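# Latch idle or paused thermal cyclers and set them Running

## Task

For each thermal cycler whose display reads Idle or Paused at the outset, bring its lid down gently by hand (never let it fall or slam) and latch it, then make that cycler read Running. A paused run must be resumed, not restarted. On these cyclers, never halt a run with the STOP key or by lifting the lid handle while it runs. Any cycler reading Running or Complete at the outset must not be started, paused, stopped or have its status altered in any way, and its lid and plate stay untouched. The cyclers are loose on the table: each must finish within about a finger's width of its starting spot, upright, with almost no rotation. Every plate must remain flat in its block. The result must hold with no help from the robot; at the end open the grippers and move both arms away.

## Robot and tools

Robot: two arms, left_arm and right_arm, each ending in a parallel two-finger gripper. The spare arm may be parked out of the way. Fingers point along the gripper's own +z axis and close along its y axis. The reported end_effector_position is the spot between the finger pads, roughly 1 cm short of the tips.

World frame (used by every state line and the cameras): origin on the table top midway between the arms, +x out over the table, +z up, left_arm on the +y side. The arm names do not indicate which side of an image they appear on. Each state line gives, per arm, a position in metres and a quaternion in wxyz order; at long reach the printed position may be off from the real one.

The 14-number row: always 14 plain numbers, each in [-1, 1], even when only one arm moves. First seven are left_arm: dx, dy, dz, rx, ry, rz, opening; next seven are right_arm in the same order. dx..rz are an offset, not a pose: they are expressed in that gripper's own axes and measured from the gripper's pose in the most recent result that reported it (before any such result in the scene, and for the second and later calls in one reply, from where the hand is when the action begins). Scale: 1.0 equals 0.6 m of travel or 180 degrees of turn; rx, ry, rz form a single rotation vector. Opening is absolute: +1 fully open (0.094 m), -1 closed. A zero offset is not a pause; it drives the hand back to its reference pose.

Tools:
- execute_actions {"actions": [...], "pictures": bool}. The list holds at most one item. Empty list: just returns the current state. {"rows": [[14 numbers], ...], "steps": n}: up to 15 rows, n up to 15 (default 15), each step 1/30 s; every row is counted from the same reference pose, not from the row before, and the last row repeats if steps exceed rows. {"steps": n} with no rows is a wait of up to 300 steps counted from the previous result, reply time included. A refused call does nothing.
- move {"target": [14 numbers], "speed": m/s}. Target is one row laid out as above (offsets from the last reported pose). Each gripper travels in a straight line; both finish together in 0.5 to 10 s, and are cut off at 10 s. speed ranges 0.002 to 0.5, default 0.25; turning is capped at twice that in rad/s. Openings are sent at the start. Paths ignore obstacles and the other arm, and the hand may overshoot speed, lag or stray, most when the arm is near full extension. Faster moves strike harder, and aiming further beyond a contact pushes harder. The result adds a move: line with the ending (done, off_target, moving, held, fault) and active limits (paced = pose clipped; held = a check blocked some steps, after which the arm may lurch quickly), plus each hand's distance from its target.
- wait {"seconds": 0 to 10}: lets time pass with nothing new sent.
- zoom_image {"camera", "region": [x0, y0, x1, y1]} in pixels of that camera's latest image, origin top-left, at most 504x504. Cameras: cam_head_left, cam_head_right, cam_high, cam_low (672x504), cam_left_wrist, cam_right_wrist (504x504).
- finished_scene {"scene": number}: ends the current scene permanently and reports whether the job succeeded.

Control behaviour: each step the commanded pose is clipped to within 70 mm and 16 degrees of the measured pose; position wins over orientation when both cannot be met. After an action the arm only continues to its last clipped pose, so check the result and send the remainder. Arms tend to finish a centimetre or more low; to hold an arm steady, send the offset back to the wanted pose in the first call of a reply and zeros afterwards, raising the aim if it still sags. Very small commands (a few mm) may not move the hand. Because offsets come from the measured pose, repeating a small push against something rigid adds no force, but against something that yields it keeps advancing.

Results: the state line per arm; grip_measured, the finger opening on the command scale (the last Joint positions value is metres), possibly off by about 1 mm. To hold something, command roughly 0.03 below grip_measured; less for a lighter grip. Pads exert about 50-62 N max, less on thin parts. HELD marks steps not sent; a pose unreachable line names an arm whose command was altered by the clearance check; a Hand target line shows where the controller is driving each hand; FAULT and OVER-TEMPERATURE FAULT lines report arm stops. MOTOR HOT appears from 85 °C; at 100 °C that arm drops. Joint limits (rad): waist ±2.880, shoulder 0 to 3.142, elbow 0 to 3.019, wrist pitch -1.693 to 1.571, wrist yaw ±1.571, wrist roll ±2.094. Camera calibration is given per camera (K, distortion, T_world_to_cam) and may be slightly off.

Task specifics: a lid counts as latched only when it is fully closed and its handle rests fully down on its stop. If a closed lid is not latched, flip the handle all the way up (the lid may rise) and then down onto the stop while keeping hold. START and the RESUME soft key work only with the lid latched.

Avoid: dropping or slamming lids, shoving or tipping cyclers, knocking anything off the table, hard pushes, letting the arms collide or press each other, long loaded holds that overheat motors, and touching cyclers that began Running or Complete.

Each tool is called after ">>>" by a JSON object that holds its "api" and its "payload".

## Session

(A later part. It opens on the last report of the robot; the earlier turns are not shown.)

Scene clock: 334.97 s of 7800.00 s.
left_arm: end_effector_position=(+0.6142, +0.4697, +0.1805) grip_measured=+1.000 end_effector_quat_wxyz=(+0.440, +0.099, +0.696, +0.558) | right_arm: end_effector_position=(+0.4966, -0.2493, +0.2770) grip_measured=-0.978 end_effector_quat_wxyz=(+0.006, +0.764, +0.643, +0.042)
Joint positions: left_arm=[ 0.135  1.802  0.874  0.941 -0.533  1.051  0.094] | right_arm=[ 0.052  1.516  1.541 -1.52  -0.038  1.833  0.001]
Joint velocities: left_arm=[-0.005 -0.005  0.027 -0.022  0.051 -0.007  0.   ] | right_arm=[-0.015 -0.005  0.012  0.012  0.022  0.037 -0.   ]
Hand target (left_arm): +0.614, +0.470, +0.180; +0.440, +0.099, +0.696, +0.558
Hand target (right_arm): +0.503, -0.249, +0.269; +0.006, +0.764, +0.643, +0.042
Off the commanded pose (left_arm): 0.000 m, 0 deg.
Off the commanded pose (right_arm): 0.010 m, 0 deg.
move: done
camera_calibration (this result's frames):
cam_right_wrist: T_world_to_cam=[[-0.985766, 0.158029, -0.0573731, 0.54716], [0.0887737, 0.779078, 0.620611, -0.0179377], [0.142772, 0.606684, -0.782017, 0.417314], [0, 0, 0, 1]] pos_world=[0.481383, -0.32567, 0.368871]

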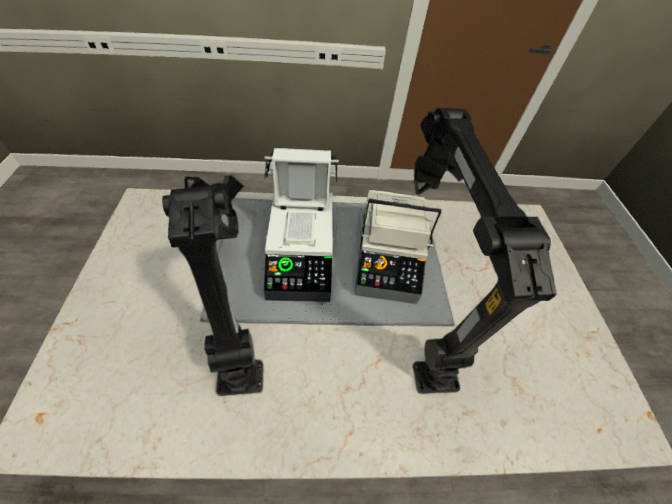

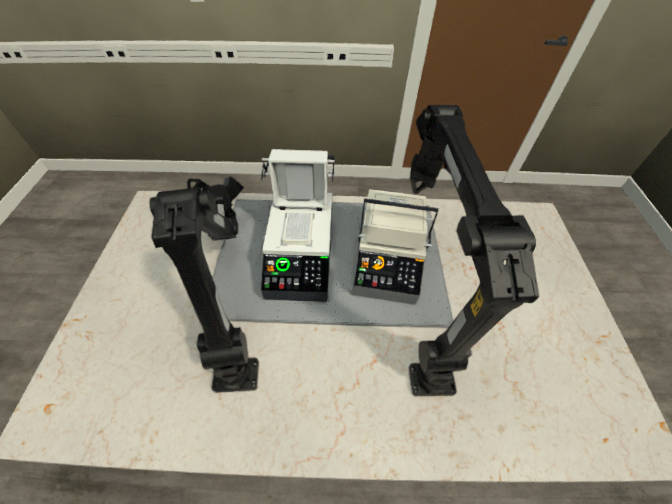

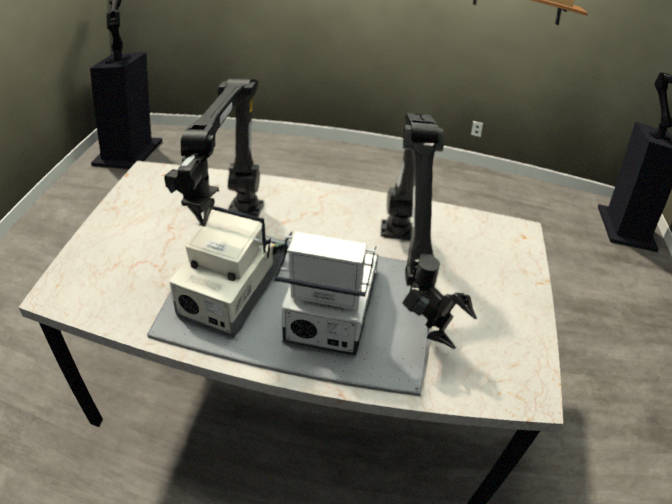

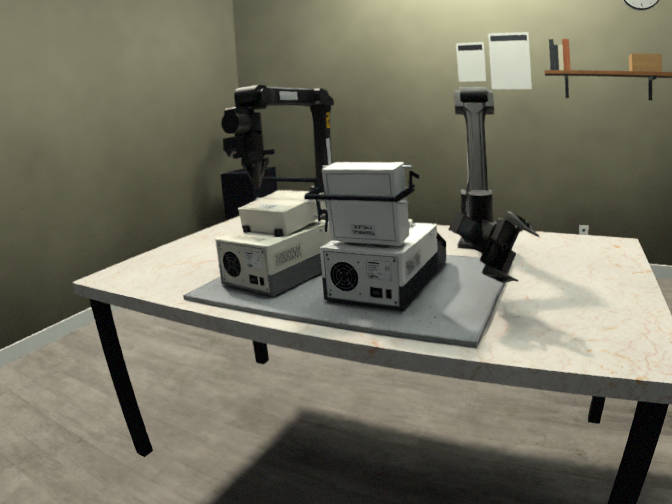

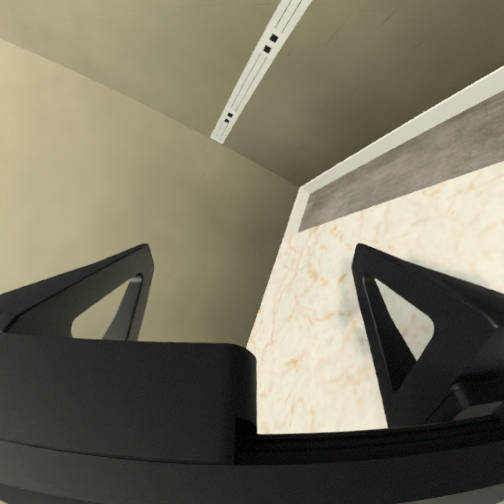

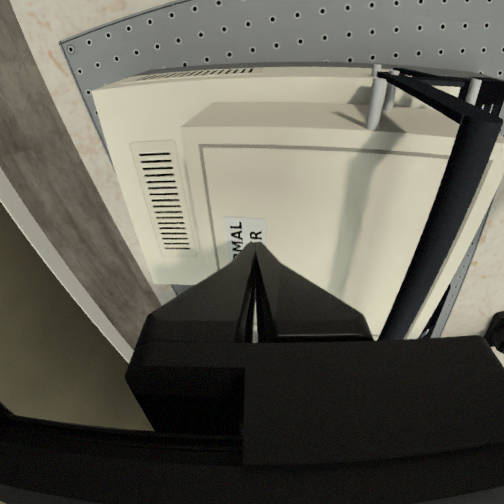

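>>> {"api": "move", "payload": {"target": "[0.05,0,0,0,0,0,1,0,0,0].slice"}}

>>> {"api": "move", "payload": {"target": [0,0,0,0,0,0,1,0.06,-0.04,0.065,0,0,0,-1], "speed": 0.03}}

>>> {"api": "move", "payload": {"target": [0,0,0,0,0,0,1,0,-0.14,0.03,0,0,0,-1], "speed": 0.03}}

>>> {"api": "move", "payload": {"target": [0,0,0,0,0,0,1,0,-0.1,0.03,0,0,0,-1], "speed": 0.03}}

>>> {"api": "zoom_image", "payload": {"camera": "cam_low", "region": [230, 130, 370, 250]}}


Scene clock: 345.93 s of 7800.00 s.
left_arm: end_effector_position=(+0.6142, +0.4697, +0.1805) grip_measured=+1.000 end_effector_quat_wxyz=(+0.440, +0.099, +0.696, +0.558) | right_arm: end_effector_position=(+0.4802, -0.2106, +0.2356) grip_measured=-0.978 end_effector_quat_wxyz=(-0.001, +0.762, +0.647, +0.032)
Joint positions: left_arm=[ 0.135  1.802  0.874  0.941 -0.533  1.051  0.094] | right_arm=[ 0.141  1.506  1.422 -1.434 -0.034  1.912  0.001]
Joint velocities: left_arm=[-0.005 -0.015 -0.027  0.002  0.037 -0.007  0.   ] | right_arm=[-0.005 -0.005 -0.012  0.002 -0.022  0.007  0.001]
Hand target (left_arm): +0.614, +0.470, +0.180; +0.440, +0.099, +0.696, +0.558
Hand target (right_arm): +0.482, -0.208, +0.239; +0.007, +0.764, +0.643, +0.043
Off the commanded pose (left_arm): 0.000 m, 0 deg.
Off the commanded pose (right_arm): 0.004 m, 2 deg.
After step 90, 5.73 s passed at rest.
move: done
camera_calibration (this result's frames):
cam_right_wrist: T_world_to_cam=[[-0.988362, 0.148558, -0.0327134, 0.515877], [0.0970117, 0.781218, 0.616675, -0.0235386], [0.117168, 0.606325, -0.786538, 0.377066], [0, 0, 0, 1]] pos_world=[0.467977, -0.286873, 0.327968]

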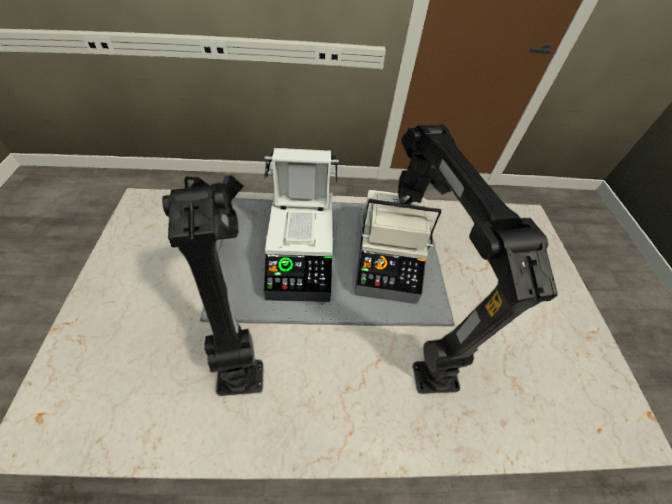

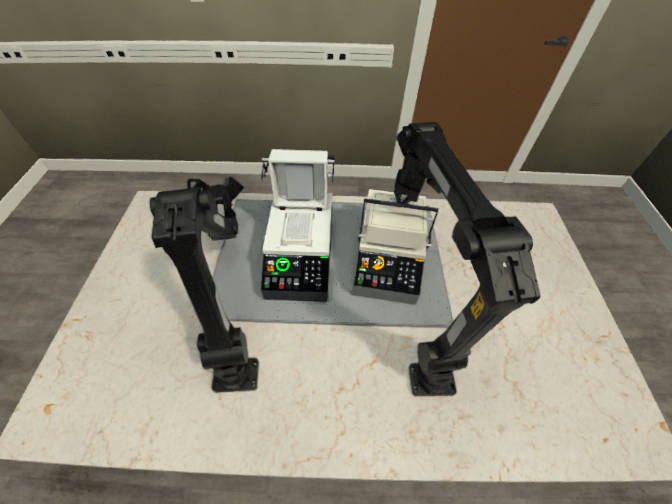

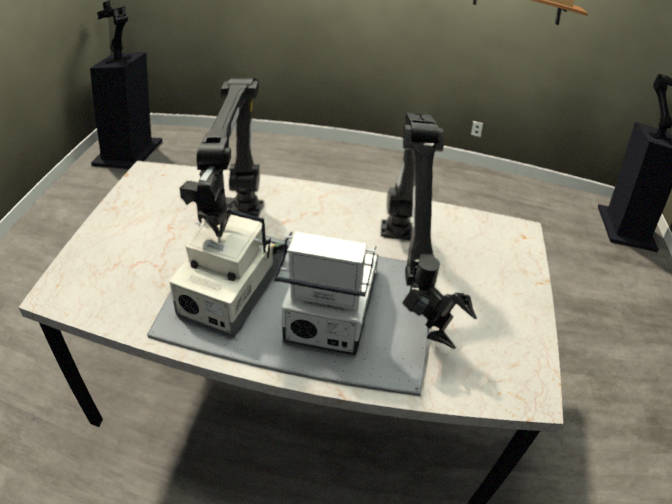

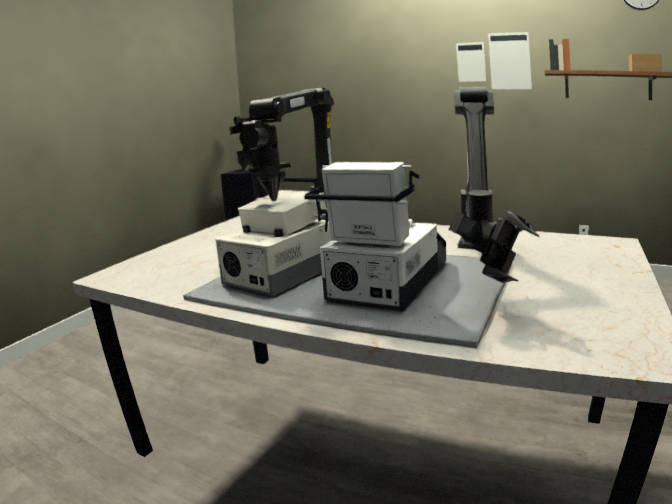

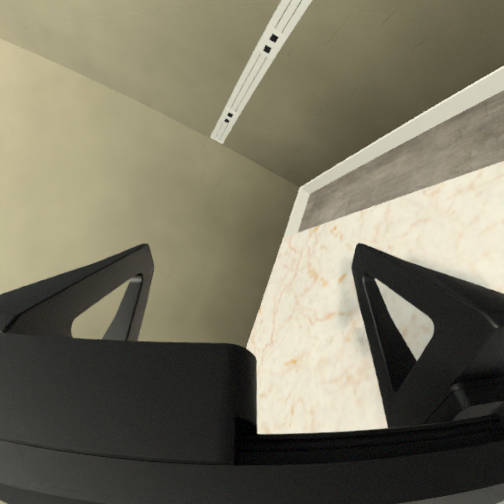

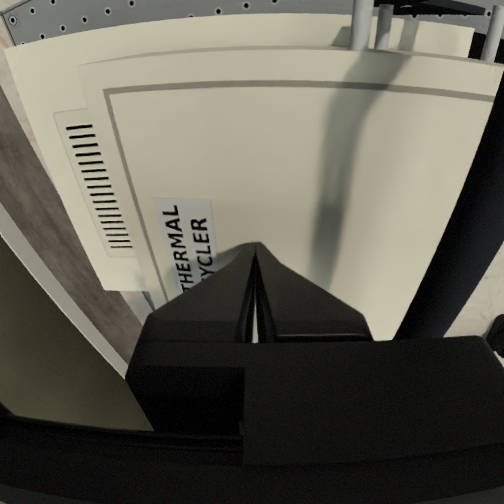

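Scene clock: 349.07 s of 7800.00 s.
left_arm: end_effector_position=(+0.6142, +0.4697, +0.1805) grip_measured=+1.000 end_effector_quat_wxyz=(+0.440, +0.099, +0.696, +0.558) | right_arm: end_effector_position=(+0.4077, -0.2002, +0.2362) grip_measured=-0.978 end_effector_quat_wxyz=(+0.012, +0.759, +0.649, +0.055)
Joint positions: left_arm=[ 0.135  1.802  0.874  0.941 -0.533  1.051  0.094] | right_arm=[ 0.202  1.293  1.207 -1.376 -0.028  1.969  0.001]
Joint velocities: left_arm=[-0.005 -0.005 -0.002  0.007 -0.037 -0.037  0.   ] | right_arm=[ 0.005  0.005 -0.002 -0.007 -0.007 -0.007 -0.   ]
Hand target (left_arm): +0.614, +0.470, +0.180; +0.440, +0.099, +0.696, +0.558
Hand target (right_arm): +0.398, -0.197, +0.215; -0.001, +0.762, +0.647, +0.032
Off the commanded pose (left_arm): 0.000 m, 0 deg.
Off the commanded pose (right_arm): 0.024 m, 3 deg.
move: off_target (right_arm)
camera_calibration (this result's frames):
cam_right_wrist: T_world_to_cam=[[-0.986117, 0.144119, -0.0824783, 0.452658], [0.0607754, 0.775491, 0.628427, -0.0141451], [0.15453, 0.61469, -0.773484, 0.362999], [0, 0, 0, 1]] pos_world=[0.391139, -0.277399, 0.326997]

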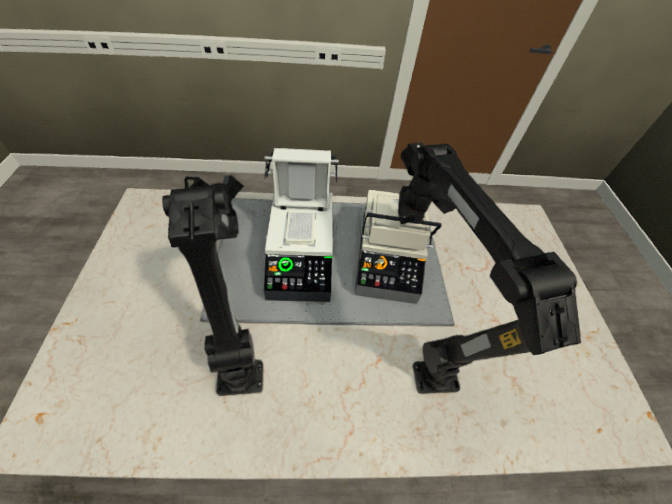

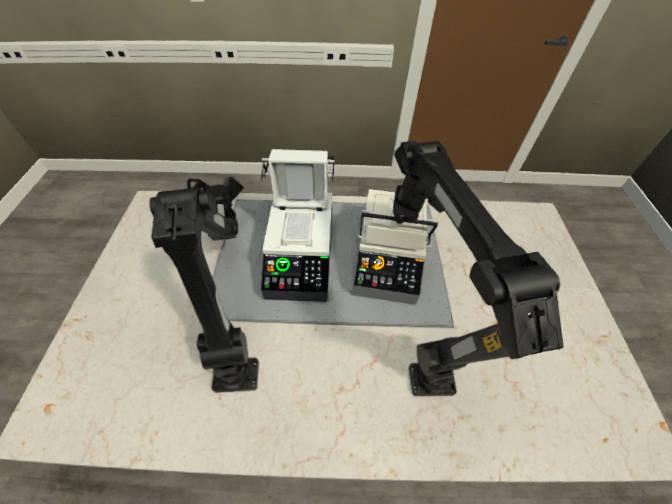

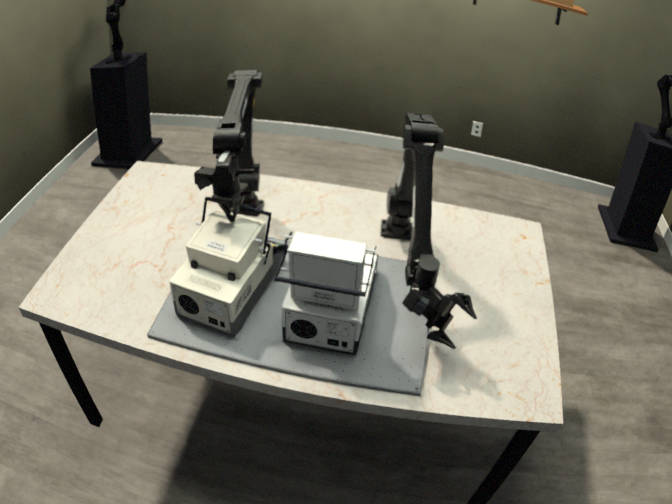

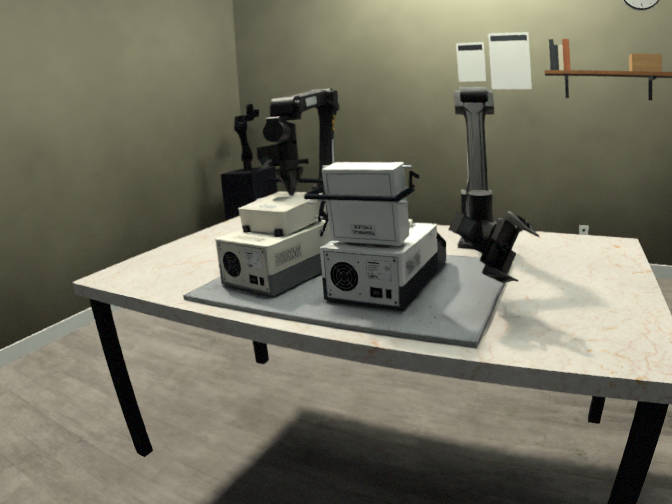

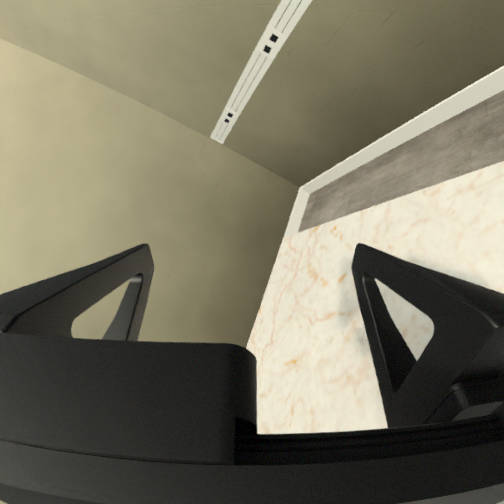

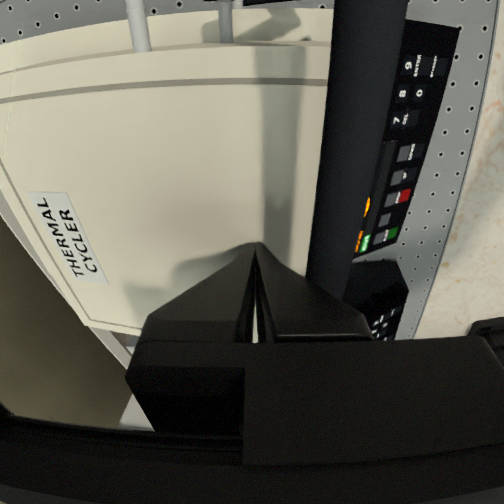

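Scene clock: 351.47 s of 7800.00 s.
left_arm: end_effector_position=(+0.6142, +0.4697, +0.1805) grip_measured=+1.000 end_effector_quat_wxyz=(+0.440, +0.099, +0.696, +0.558) | right_arm: end_effector_position=(+0.3707, -0.1956, +0.2284) grip_measured=-0.979 end_effector_quat_wxyz=(+0.031, +0.756, +0.649, +0.077)
Joint positions: left_arm=[ 0.135  1.802  0.874  0.941 -0.533  1.051  0.094] | right_arm=[ 0.25   1.165  1.075 -1.314 -0.007  2.011  0.001]
Joint velocities: left_arm=[-0.005 -0.005 -0.022  0.007  0.007 -0.081  0.   ] | right_arm=[ 0.005 -0.005  0.002 -0.012 -0.007  0.007  0.001]
Hand target (left_arm): +0.614, +0.470, +0.180; +0.440, +0.099, +0.696, +0.558
Hand target (right_arm): +0.351, -0.191, +0.214; +0.013, +0.759, +0.649, +0.055
Off the commanded pose (left_arm): 0.000 m, 0 deg.
Off the commanded pose (right_arm): 0.026 m, 3 deg.
move: off_target (right_arm)
camera_calibration (this result's frames):
cam_right_wrist: T_world_to_cam=[[-0.979797, 0.141764, -0.141067, 0.425506], [0.0213514, 0.775478, 0.631014, 0.0034867], [0.198849, 0.615254, -0.762838, 0.3412], [0, 0, 0, 1]] pos_world=[0.348987, -0.27295, 0.318105]

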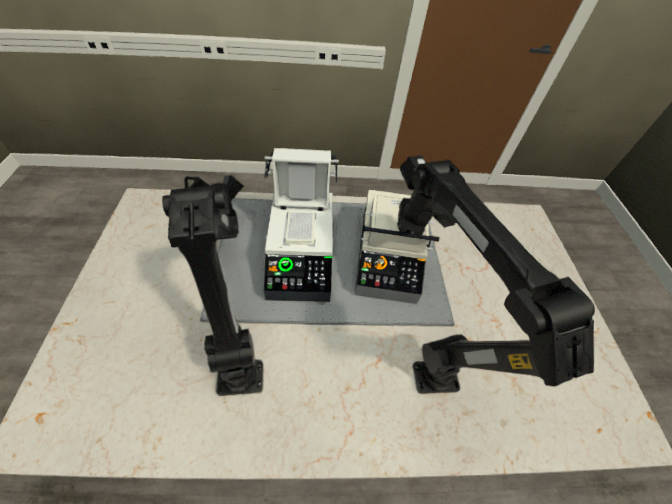

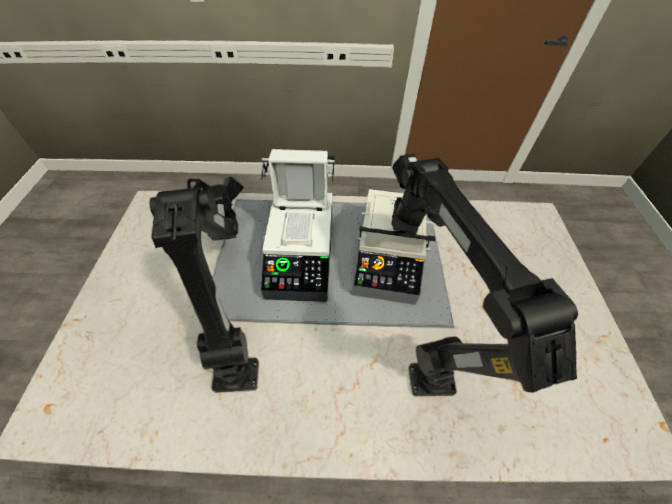

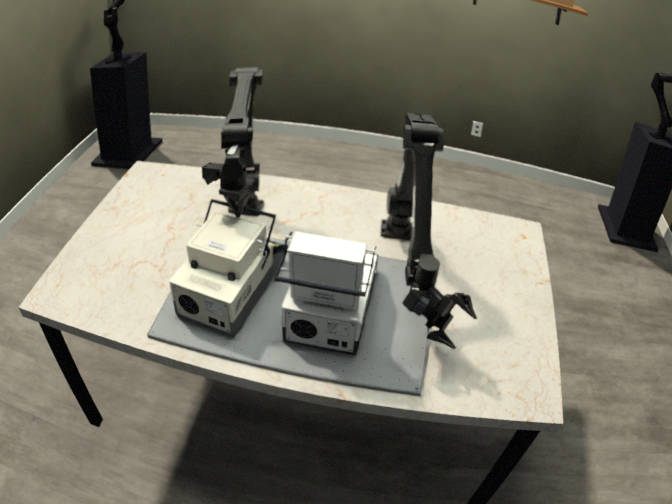

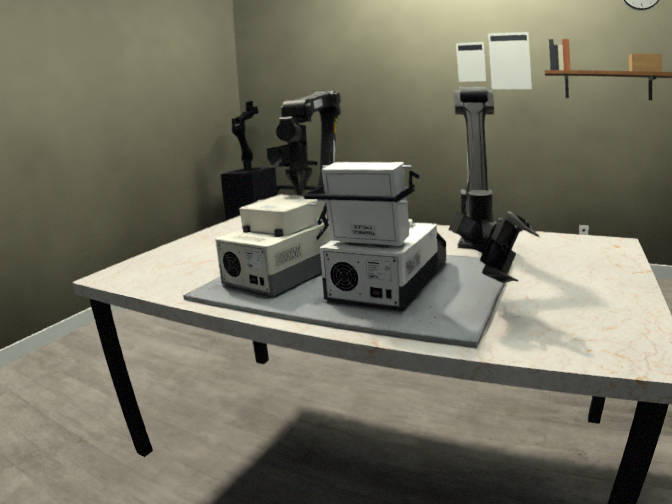

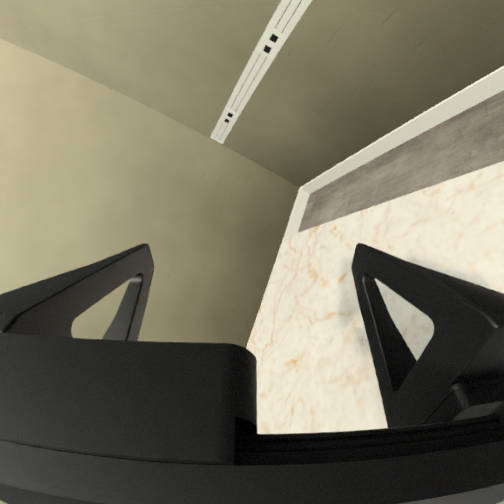

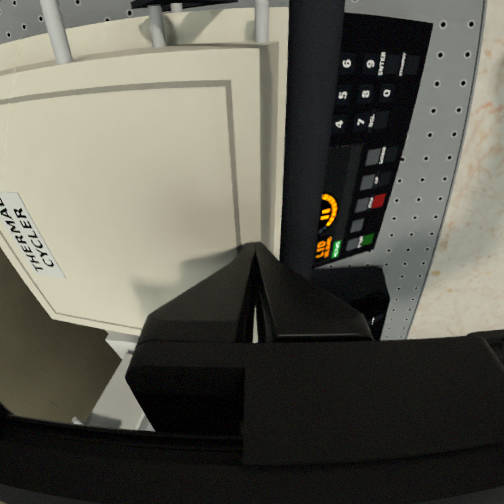

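Region (230, 130, 370, 250) of cam_low's 672x504 image, scaled by 3.600, with more detail than that image has; it fills the top 432 rows of this view, and the rest is white.

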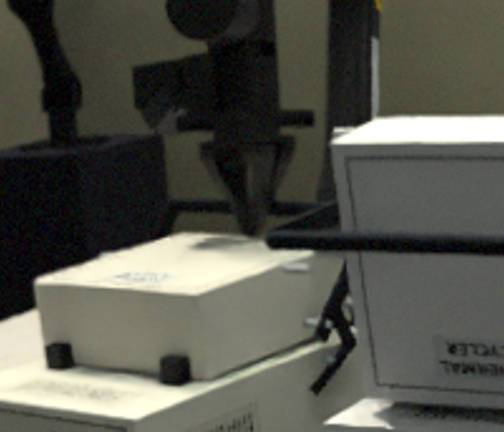

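Working. Continue level past the edge, then down.

>>> {"api": "move", "payload": {"target": [0,0,0,0,0,0,1,0,-0.09,0.0,0,0,0,-1], "speed": 0.03}}

>>> {"api": "zoom_image", "payload": {"camera": "cam_low", "region": [230, 130, 370, 250]}}

Scene clock: 361.53 s of 7800.00 s.
left_arm: end_effector_position=(+0.6142, +0.4697, +0.1805) grip_measured=+1.000 end_effector_quat_wxyz=(+0.440, +0.099, +0.696, +0.558) | right_arm: end_effector_position=(+0.3241, -0.1884, +0.2231) grip_measured=-0.979 end_effector_quat_wxyz=(+0.038, +0.753, +0.652, +0.087)
Joint positions: left_arm=[ 0.135  1.802  0.874  0.941 -0.533  1.051  0.094] | right_arm=[ 0.323  1.034  0.965 -1.312  0.01   2.074  0.001]
Joint velocities: left_arm=[-0.005 -0.005 -0.007 -0.002  0.022 -0.11   0.   ] | right_arm=[-0.005  0.005  0.017 -0.017  0.022  0.022 -0.001]
Hand target (left_arm): +0.614, +0.470, +0.180; +0.440, +0.099, +0.696, +0.558
Hand target (right_arm): +0.318, -0.188, +0.221; +0.031, +0.756, +0.649, +0.078
Off the commanded pose (left_arm): 0.000 m, 0 deg.
Off the commanded pose (right_arm): 0.007 m, 1 deg.
After step 90, 4.83 s passed at rest.
move: done
camera_calibration (this result's frames):
cam_right_wrist: T_world_to_cam=[[-0.977327, 0.133627, -0.16424, 0.380859], [-0.000479545, 0.774295, 0.632825, 0.00867224], [0.211733, 0.618556, -0.756675, 0.337045], [0, 0, 0, 1]] pos_world=[0.300865, -0.266089, 0.312098]

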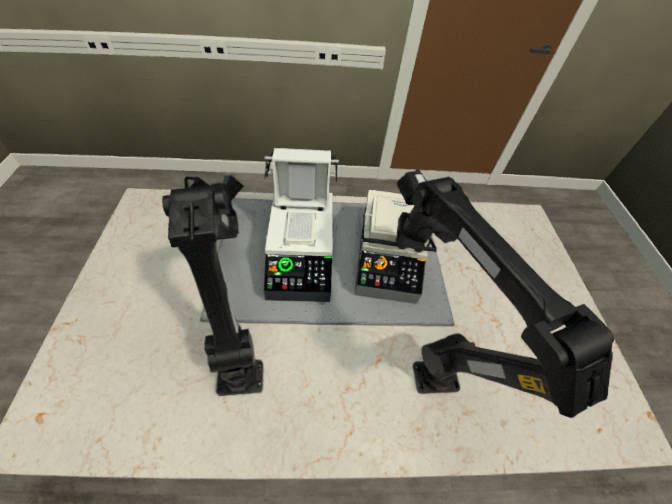

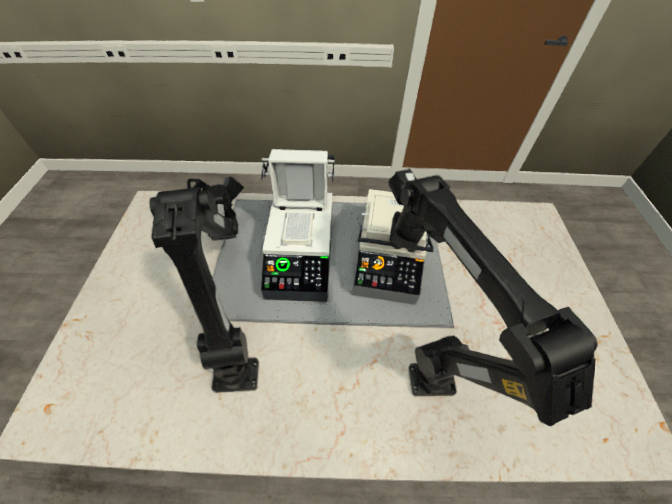

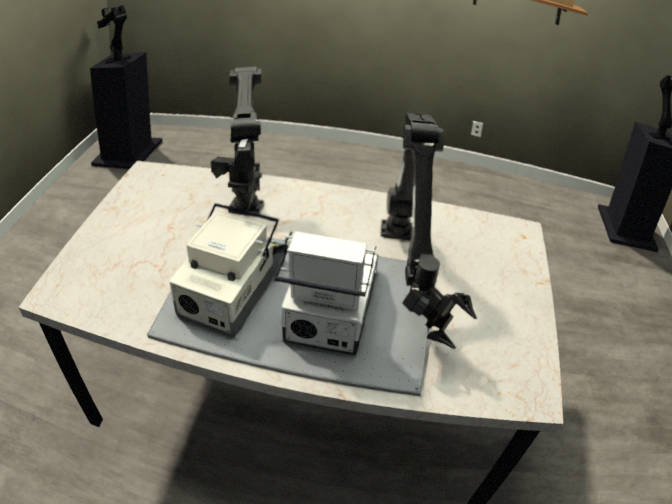

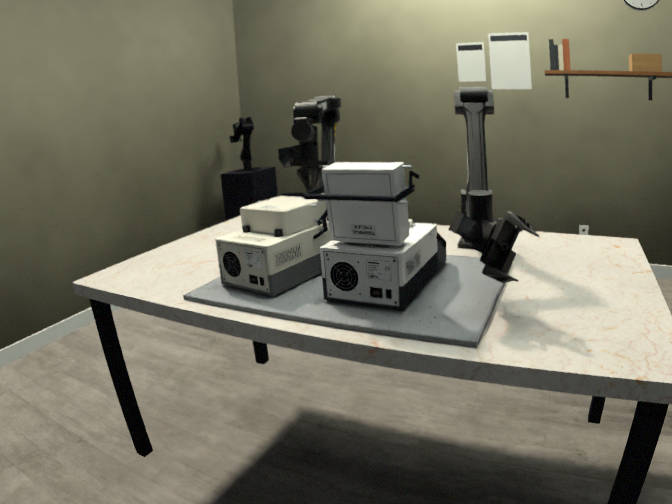

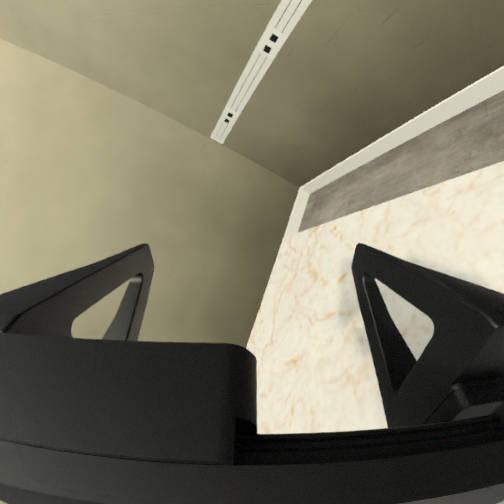

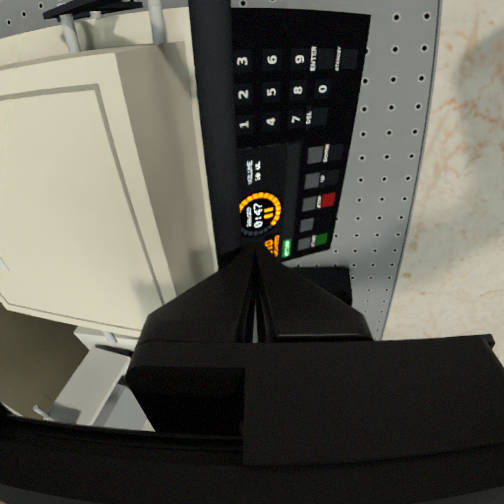

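Region (230, 130, 370, 250) of cam_low's 672x504 image, scaled by 3.600, with more detail than that image has; it fills the top 432 rows of this view, and the rest is white.

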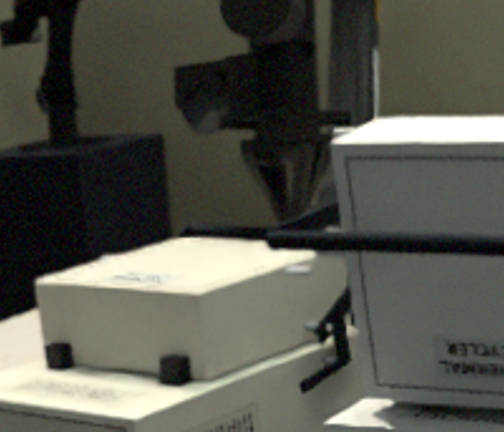

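>>> {"api": "move", "payload": {"target": [0,0,0,0,0,0,1,0,0.045,-0.02,0,0,0,-1], "speed": 0.03}}

>>> {"api": "move", "payload": {"target": [0,0,0,0,0,0,1,0,-0.01,0.09,0,0,0,-1], "speed": 0.02}}

Scene clock: 366.33 s of 7800.00 s.
left_arm: end_effector_position=(+0.6142, +0.4697, +0.1805) grip_measured=+1.000 end_effector_quat_wxyz=(+0.440, +0.099, +0.696, +0.558) | right_arm: end_effector_position=(+0.3264, -0.1924, +0.2164) grip_measured=-0.979 end_effector_quat_wxyz=(+0.024, +0.754, +0.653, +0.067)
Joint positions: left_arm=[ 0.135  1.802  0.874  0.941 -0.533  1.051  0.094] | right_arm=[ 0.301  1.07   0.977 -1.336 -0.004  2.053  0.001]
Joint velocities: left_arm=[-0.005 -0.015 -0.007 -0.002  0.007  0.007  0.   ] | right_arm=[-0.015 -0.005  0.012  0.007  0.007 -0.007 -0.002]
Hand target (left_arm): +0.614, +0.470, +0.180; +0.440, +0.099, +0.696, +0.558
Hand target (right_arm): +0.347, -0.193, +0.239; +0.038, +0.753, +0.651, +0.087
Off the commanded pose (left_arm): 0.000 m, 0 deg.
Off the commanded pose (right_arm): 0.032 m, 3 deg.
After step 90, 0.60 s passed at rest.
move: off_target (right_arm)
camera_calibration (this result's frames):
cam_right_wrist: T_world_to_cam=[[-0.984336, 0.131786, -0.11711, 0.374334], [0.0295866, 0.778318, 0.627173, 0.00819586], [0.173801, 0.613885, -0.770025, 0.348352], [0, 0, 0, 1]] pos_world=[0.307684, -0.269559, 0.306938]

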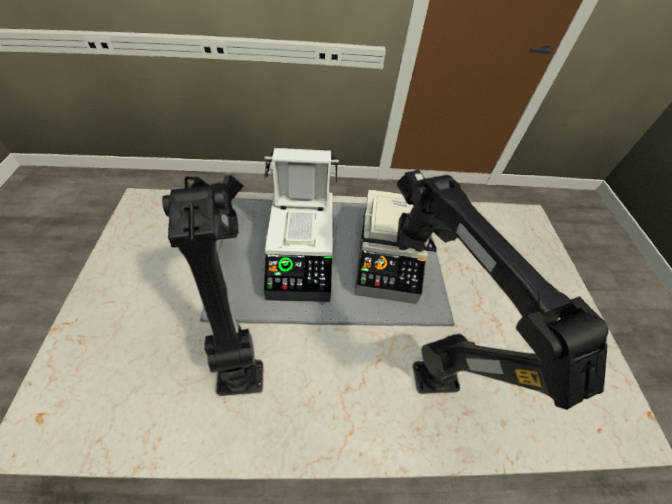

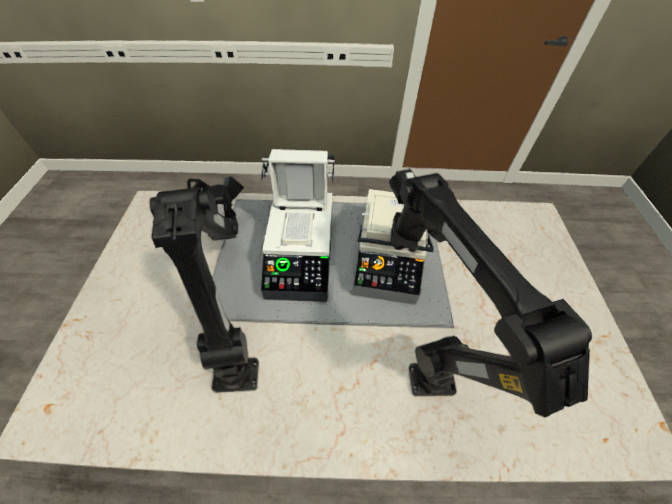

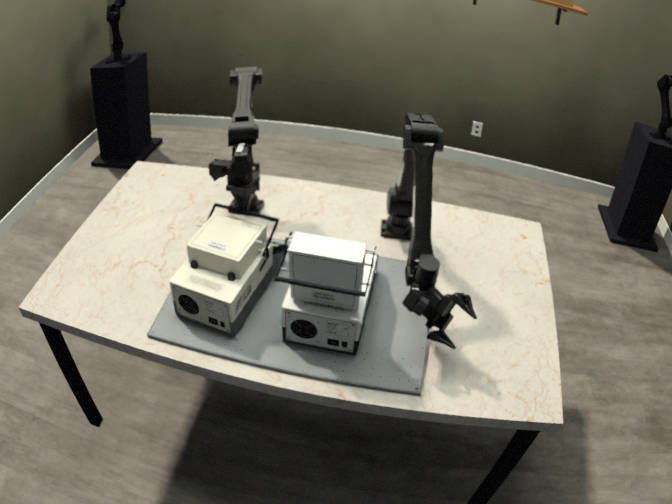

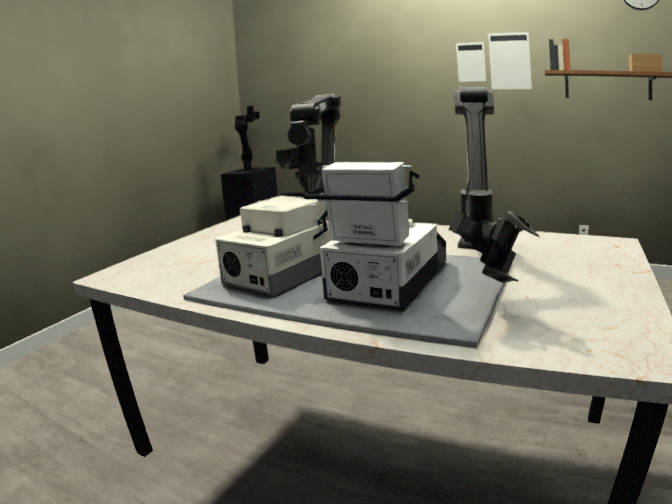

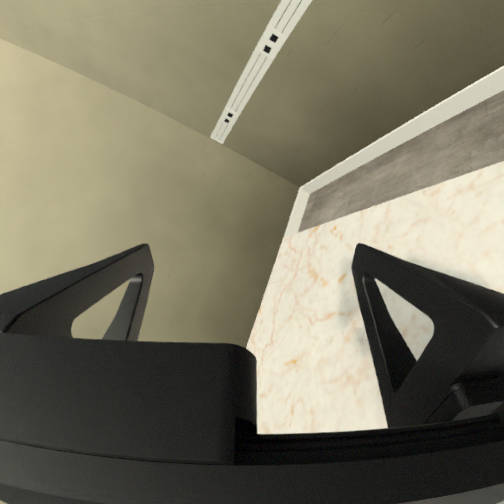

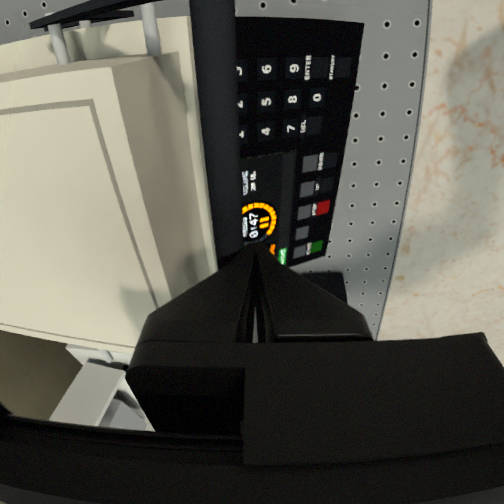

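Scene clock: 369.27 s of 7800.00 s.
left_arm: end_effector_position=(+0.6142, +0.4697, +0.1805) grip_measured=+1.000 end_effector_quat_wxyz=(+0.440, +0.099, +0.696, +0.558) | right_arm: end_effector_position=(+0.3184, -0.1918, +0.1716) grip_measured=-0.979 end_effector_quat_wxyz=(+0.021, +0.754, +0.654, +0.062)
Joint positions: left_arm=[ 0.135  1.802  0.874  0.941 -0.533  1.051  0.094] | right_arm=[ 0.311  1.076  0.863 -1.226 -0.005  2.06   0.001]
Joint velocities: left_arm=[ 0.005 -0.005  0.002 -0.022 -0.066 -0.007  0.   ] | right_arm=[ 0.005  0.015 -0.002 -0.012 -0.037 -0.051 -0.   ]
Hand target (left_arm): +0.614, +0.470, +0.180; +0.440, +0.099, +0.696, +0.558
Hand target (right_arm): +0.327, -0.188, +0.163; +0.024, +0.754, +0.653, +0.067
Off the commanded pose (left_arm): 0.000 m, 0 deg.
Off the commanded pose (right_arm): 0.014 m, 1 deg.
move: off_target (right_arm)
camera_calibration (this result's frames):
cam_right_wrist: T_world_to_cam=[[-0.985837, 0.129147, -0.106987, 0.359292], [0.0341834, 0.779294, 0.625725, 0.0350631], [0.164185, 0.613206, -0.772672, 0.318242], [0, 0, 0, 1]] pos_world=[0.300755, -0.268874, 0.262396]

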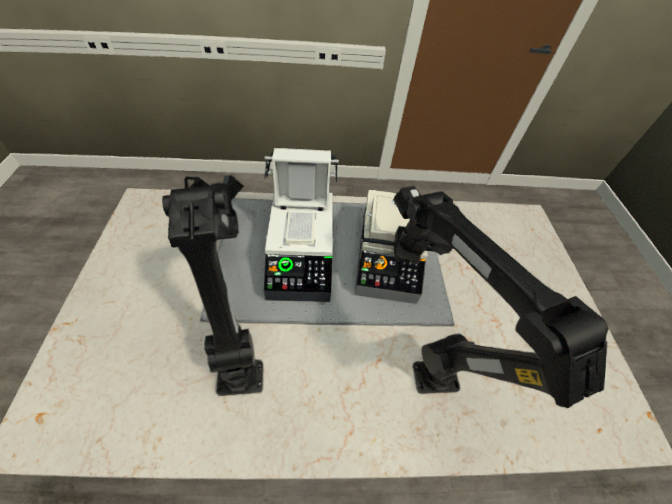

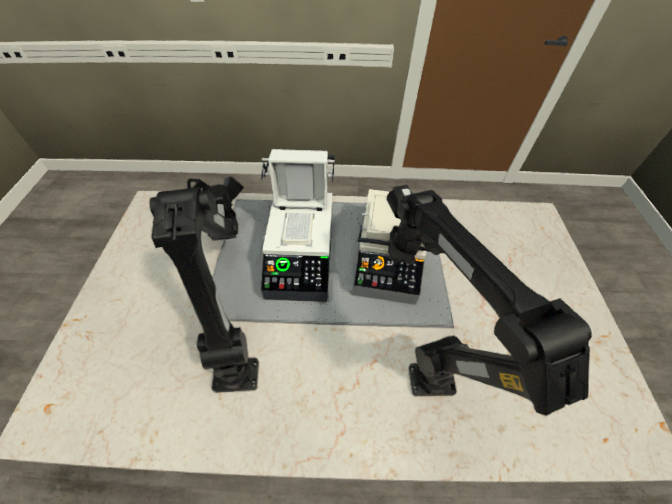

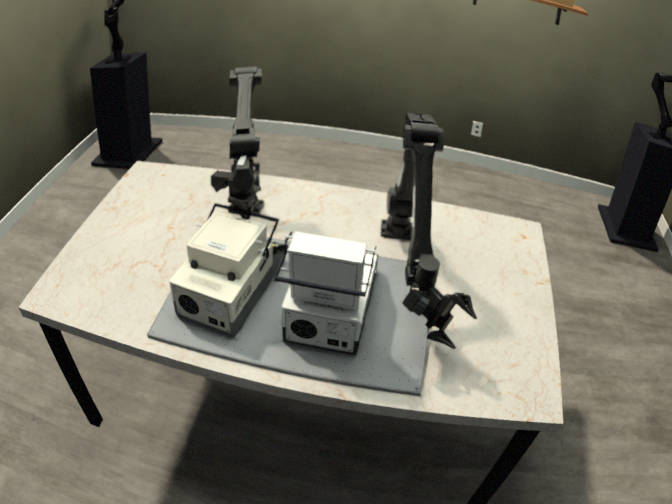

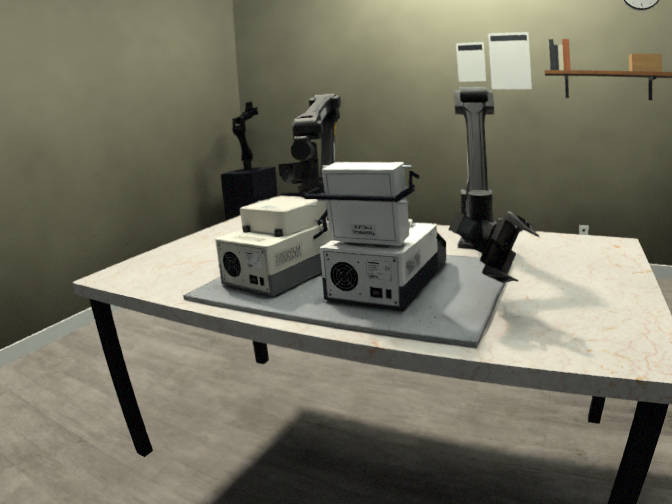

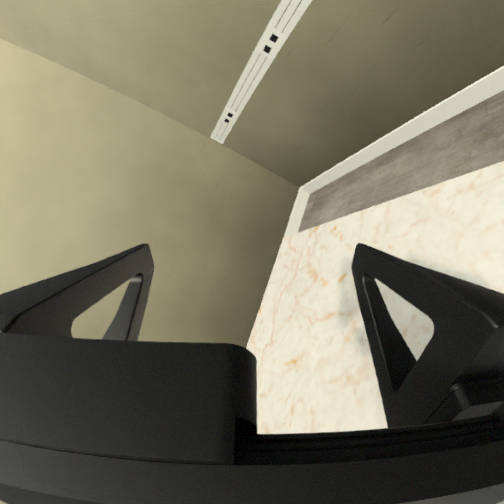

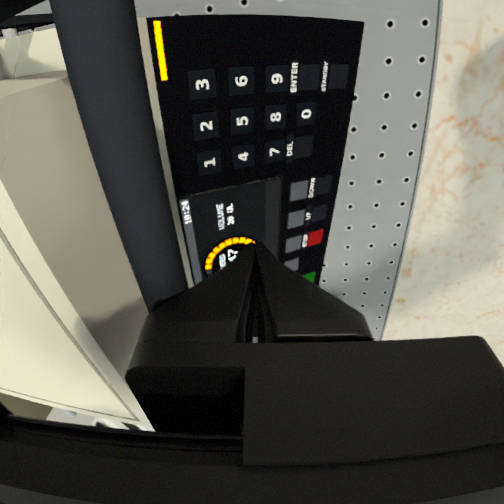

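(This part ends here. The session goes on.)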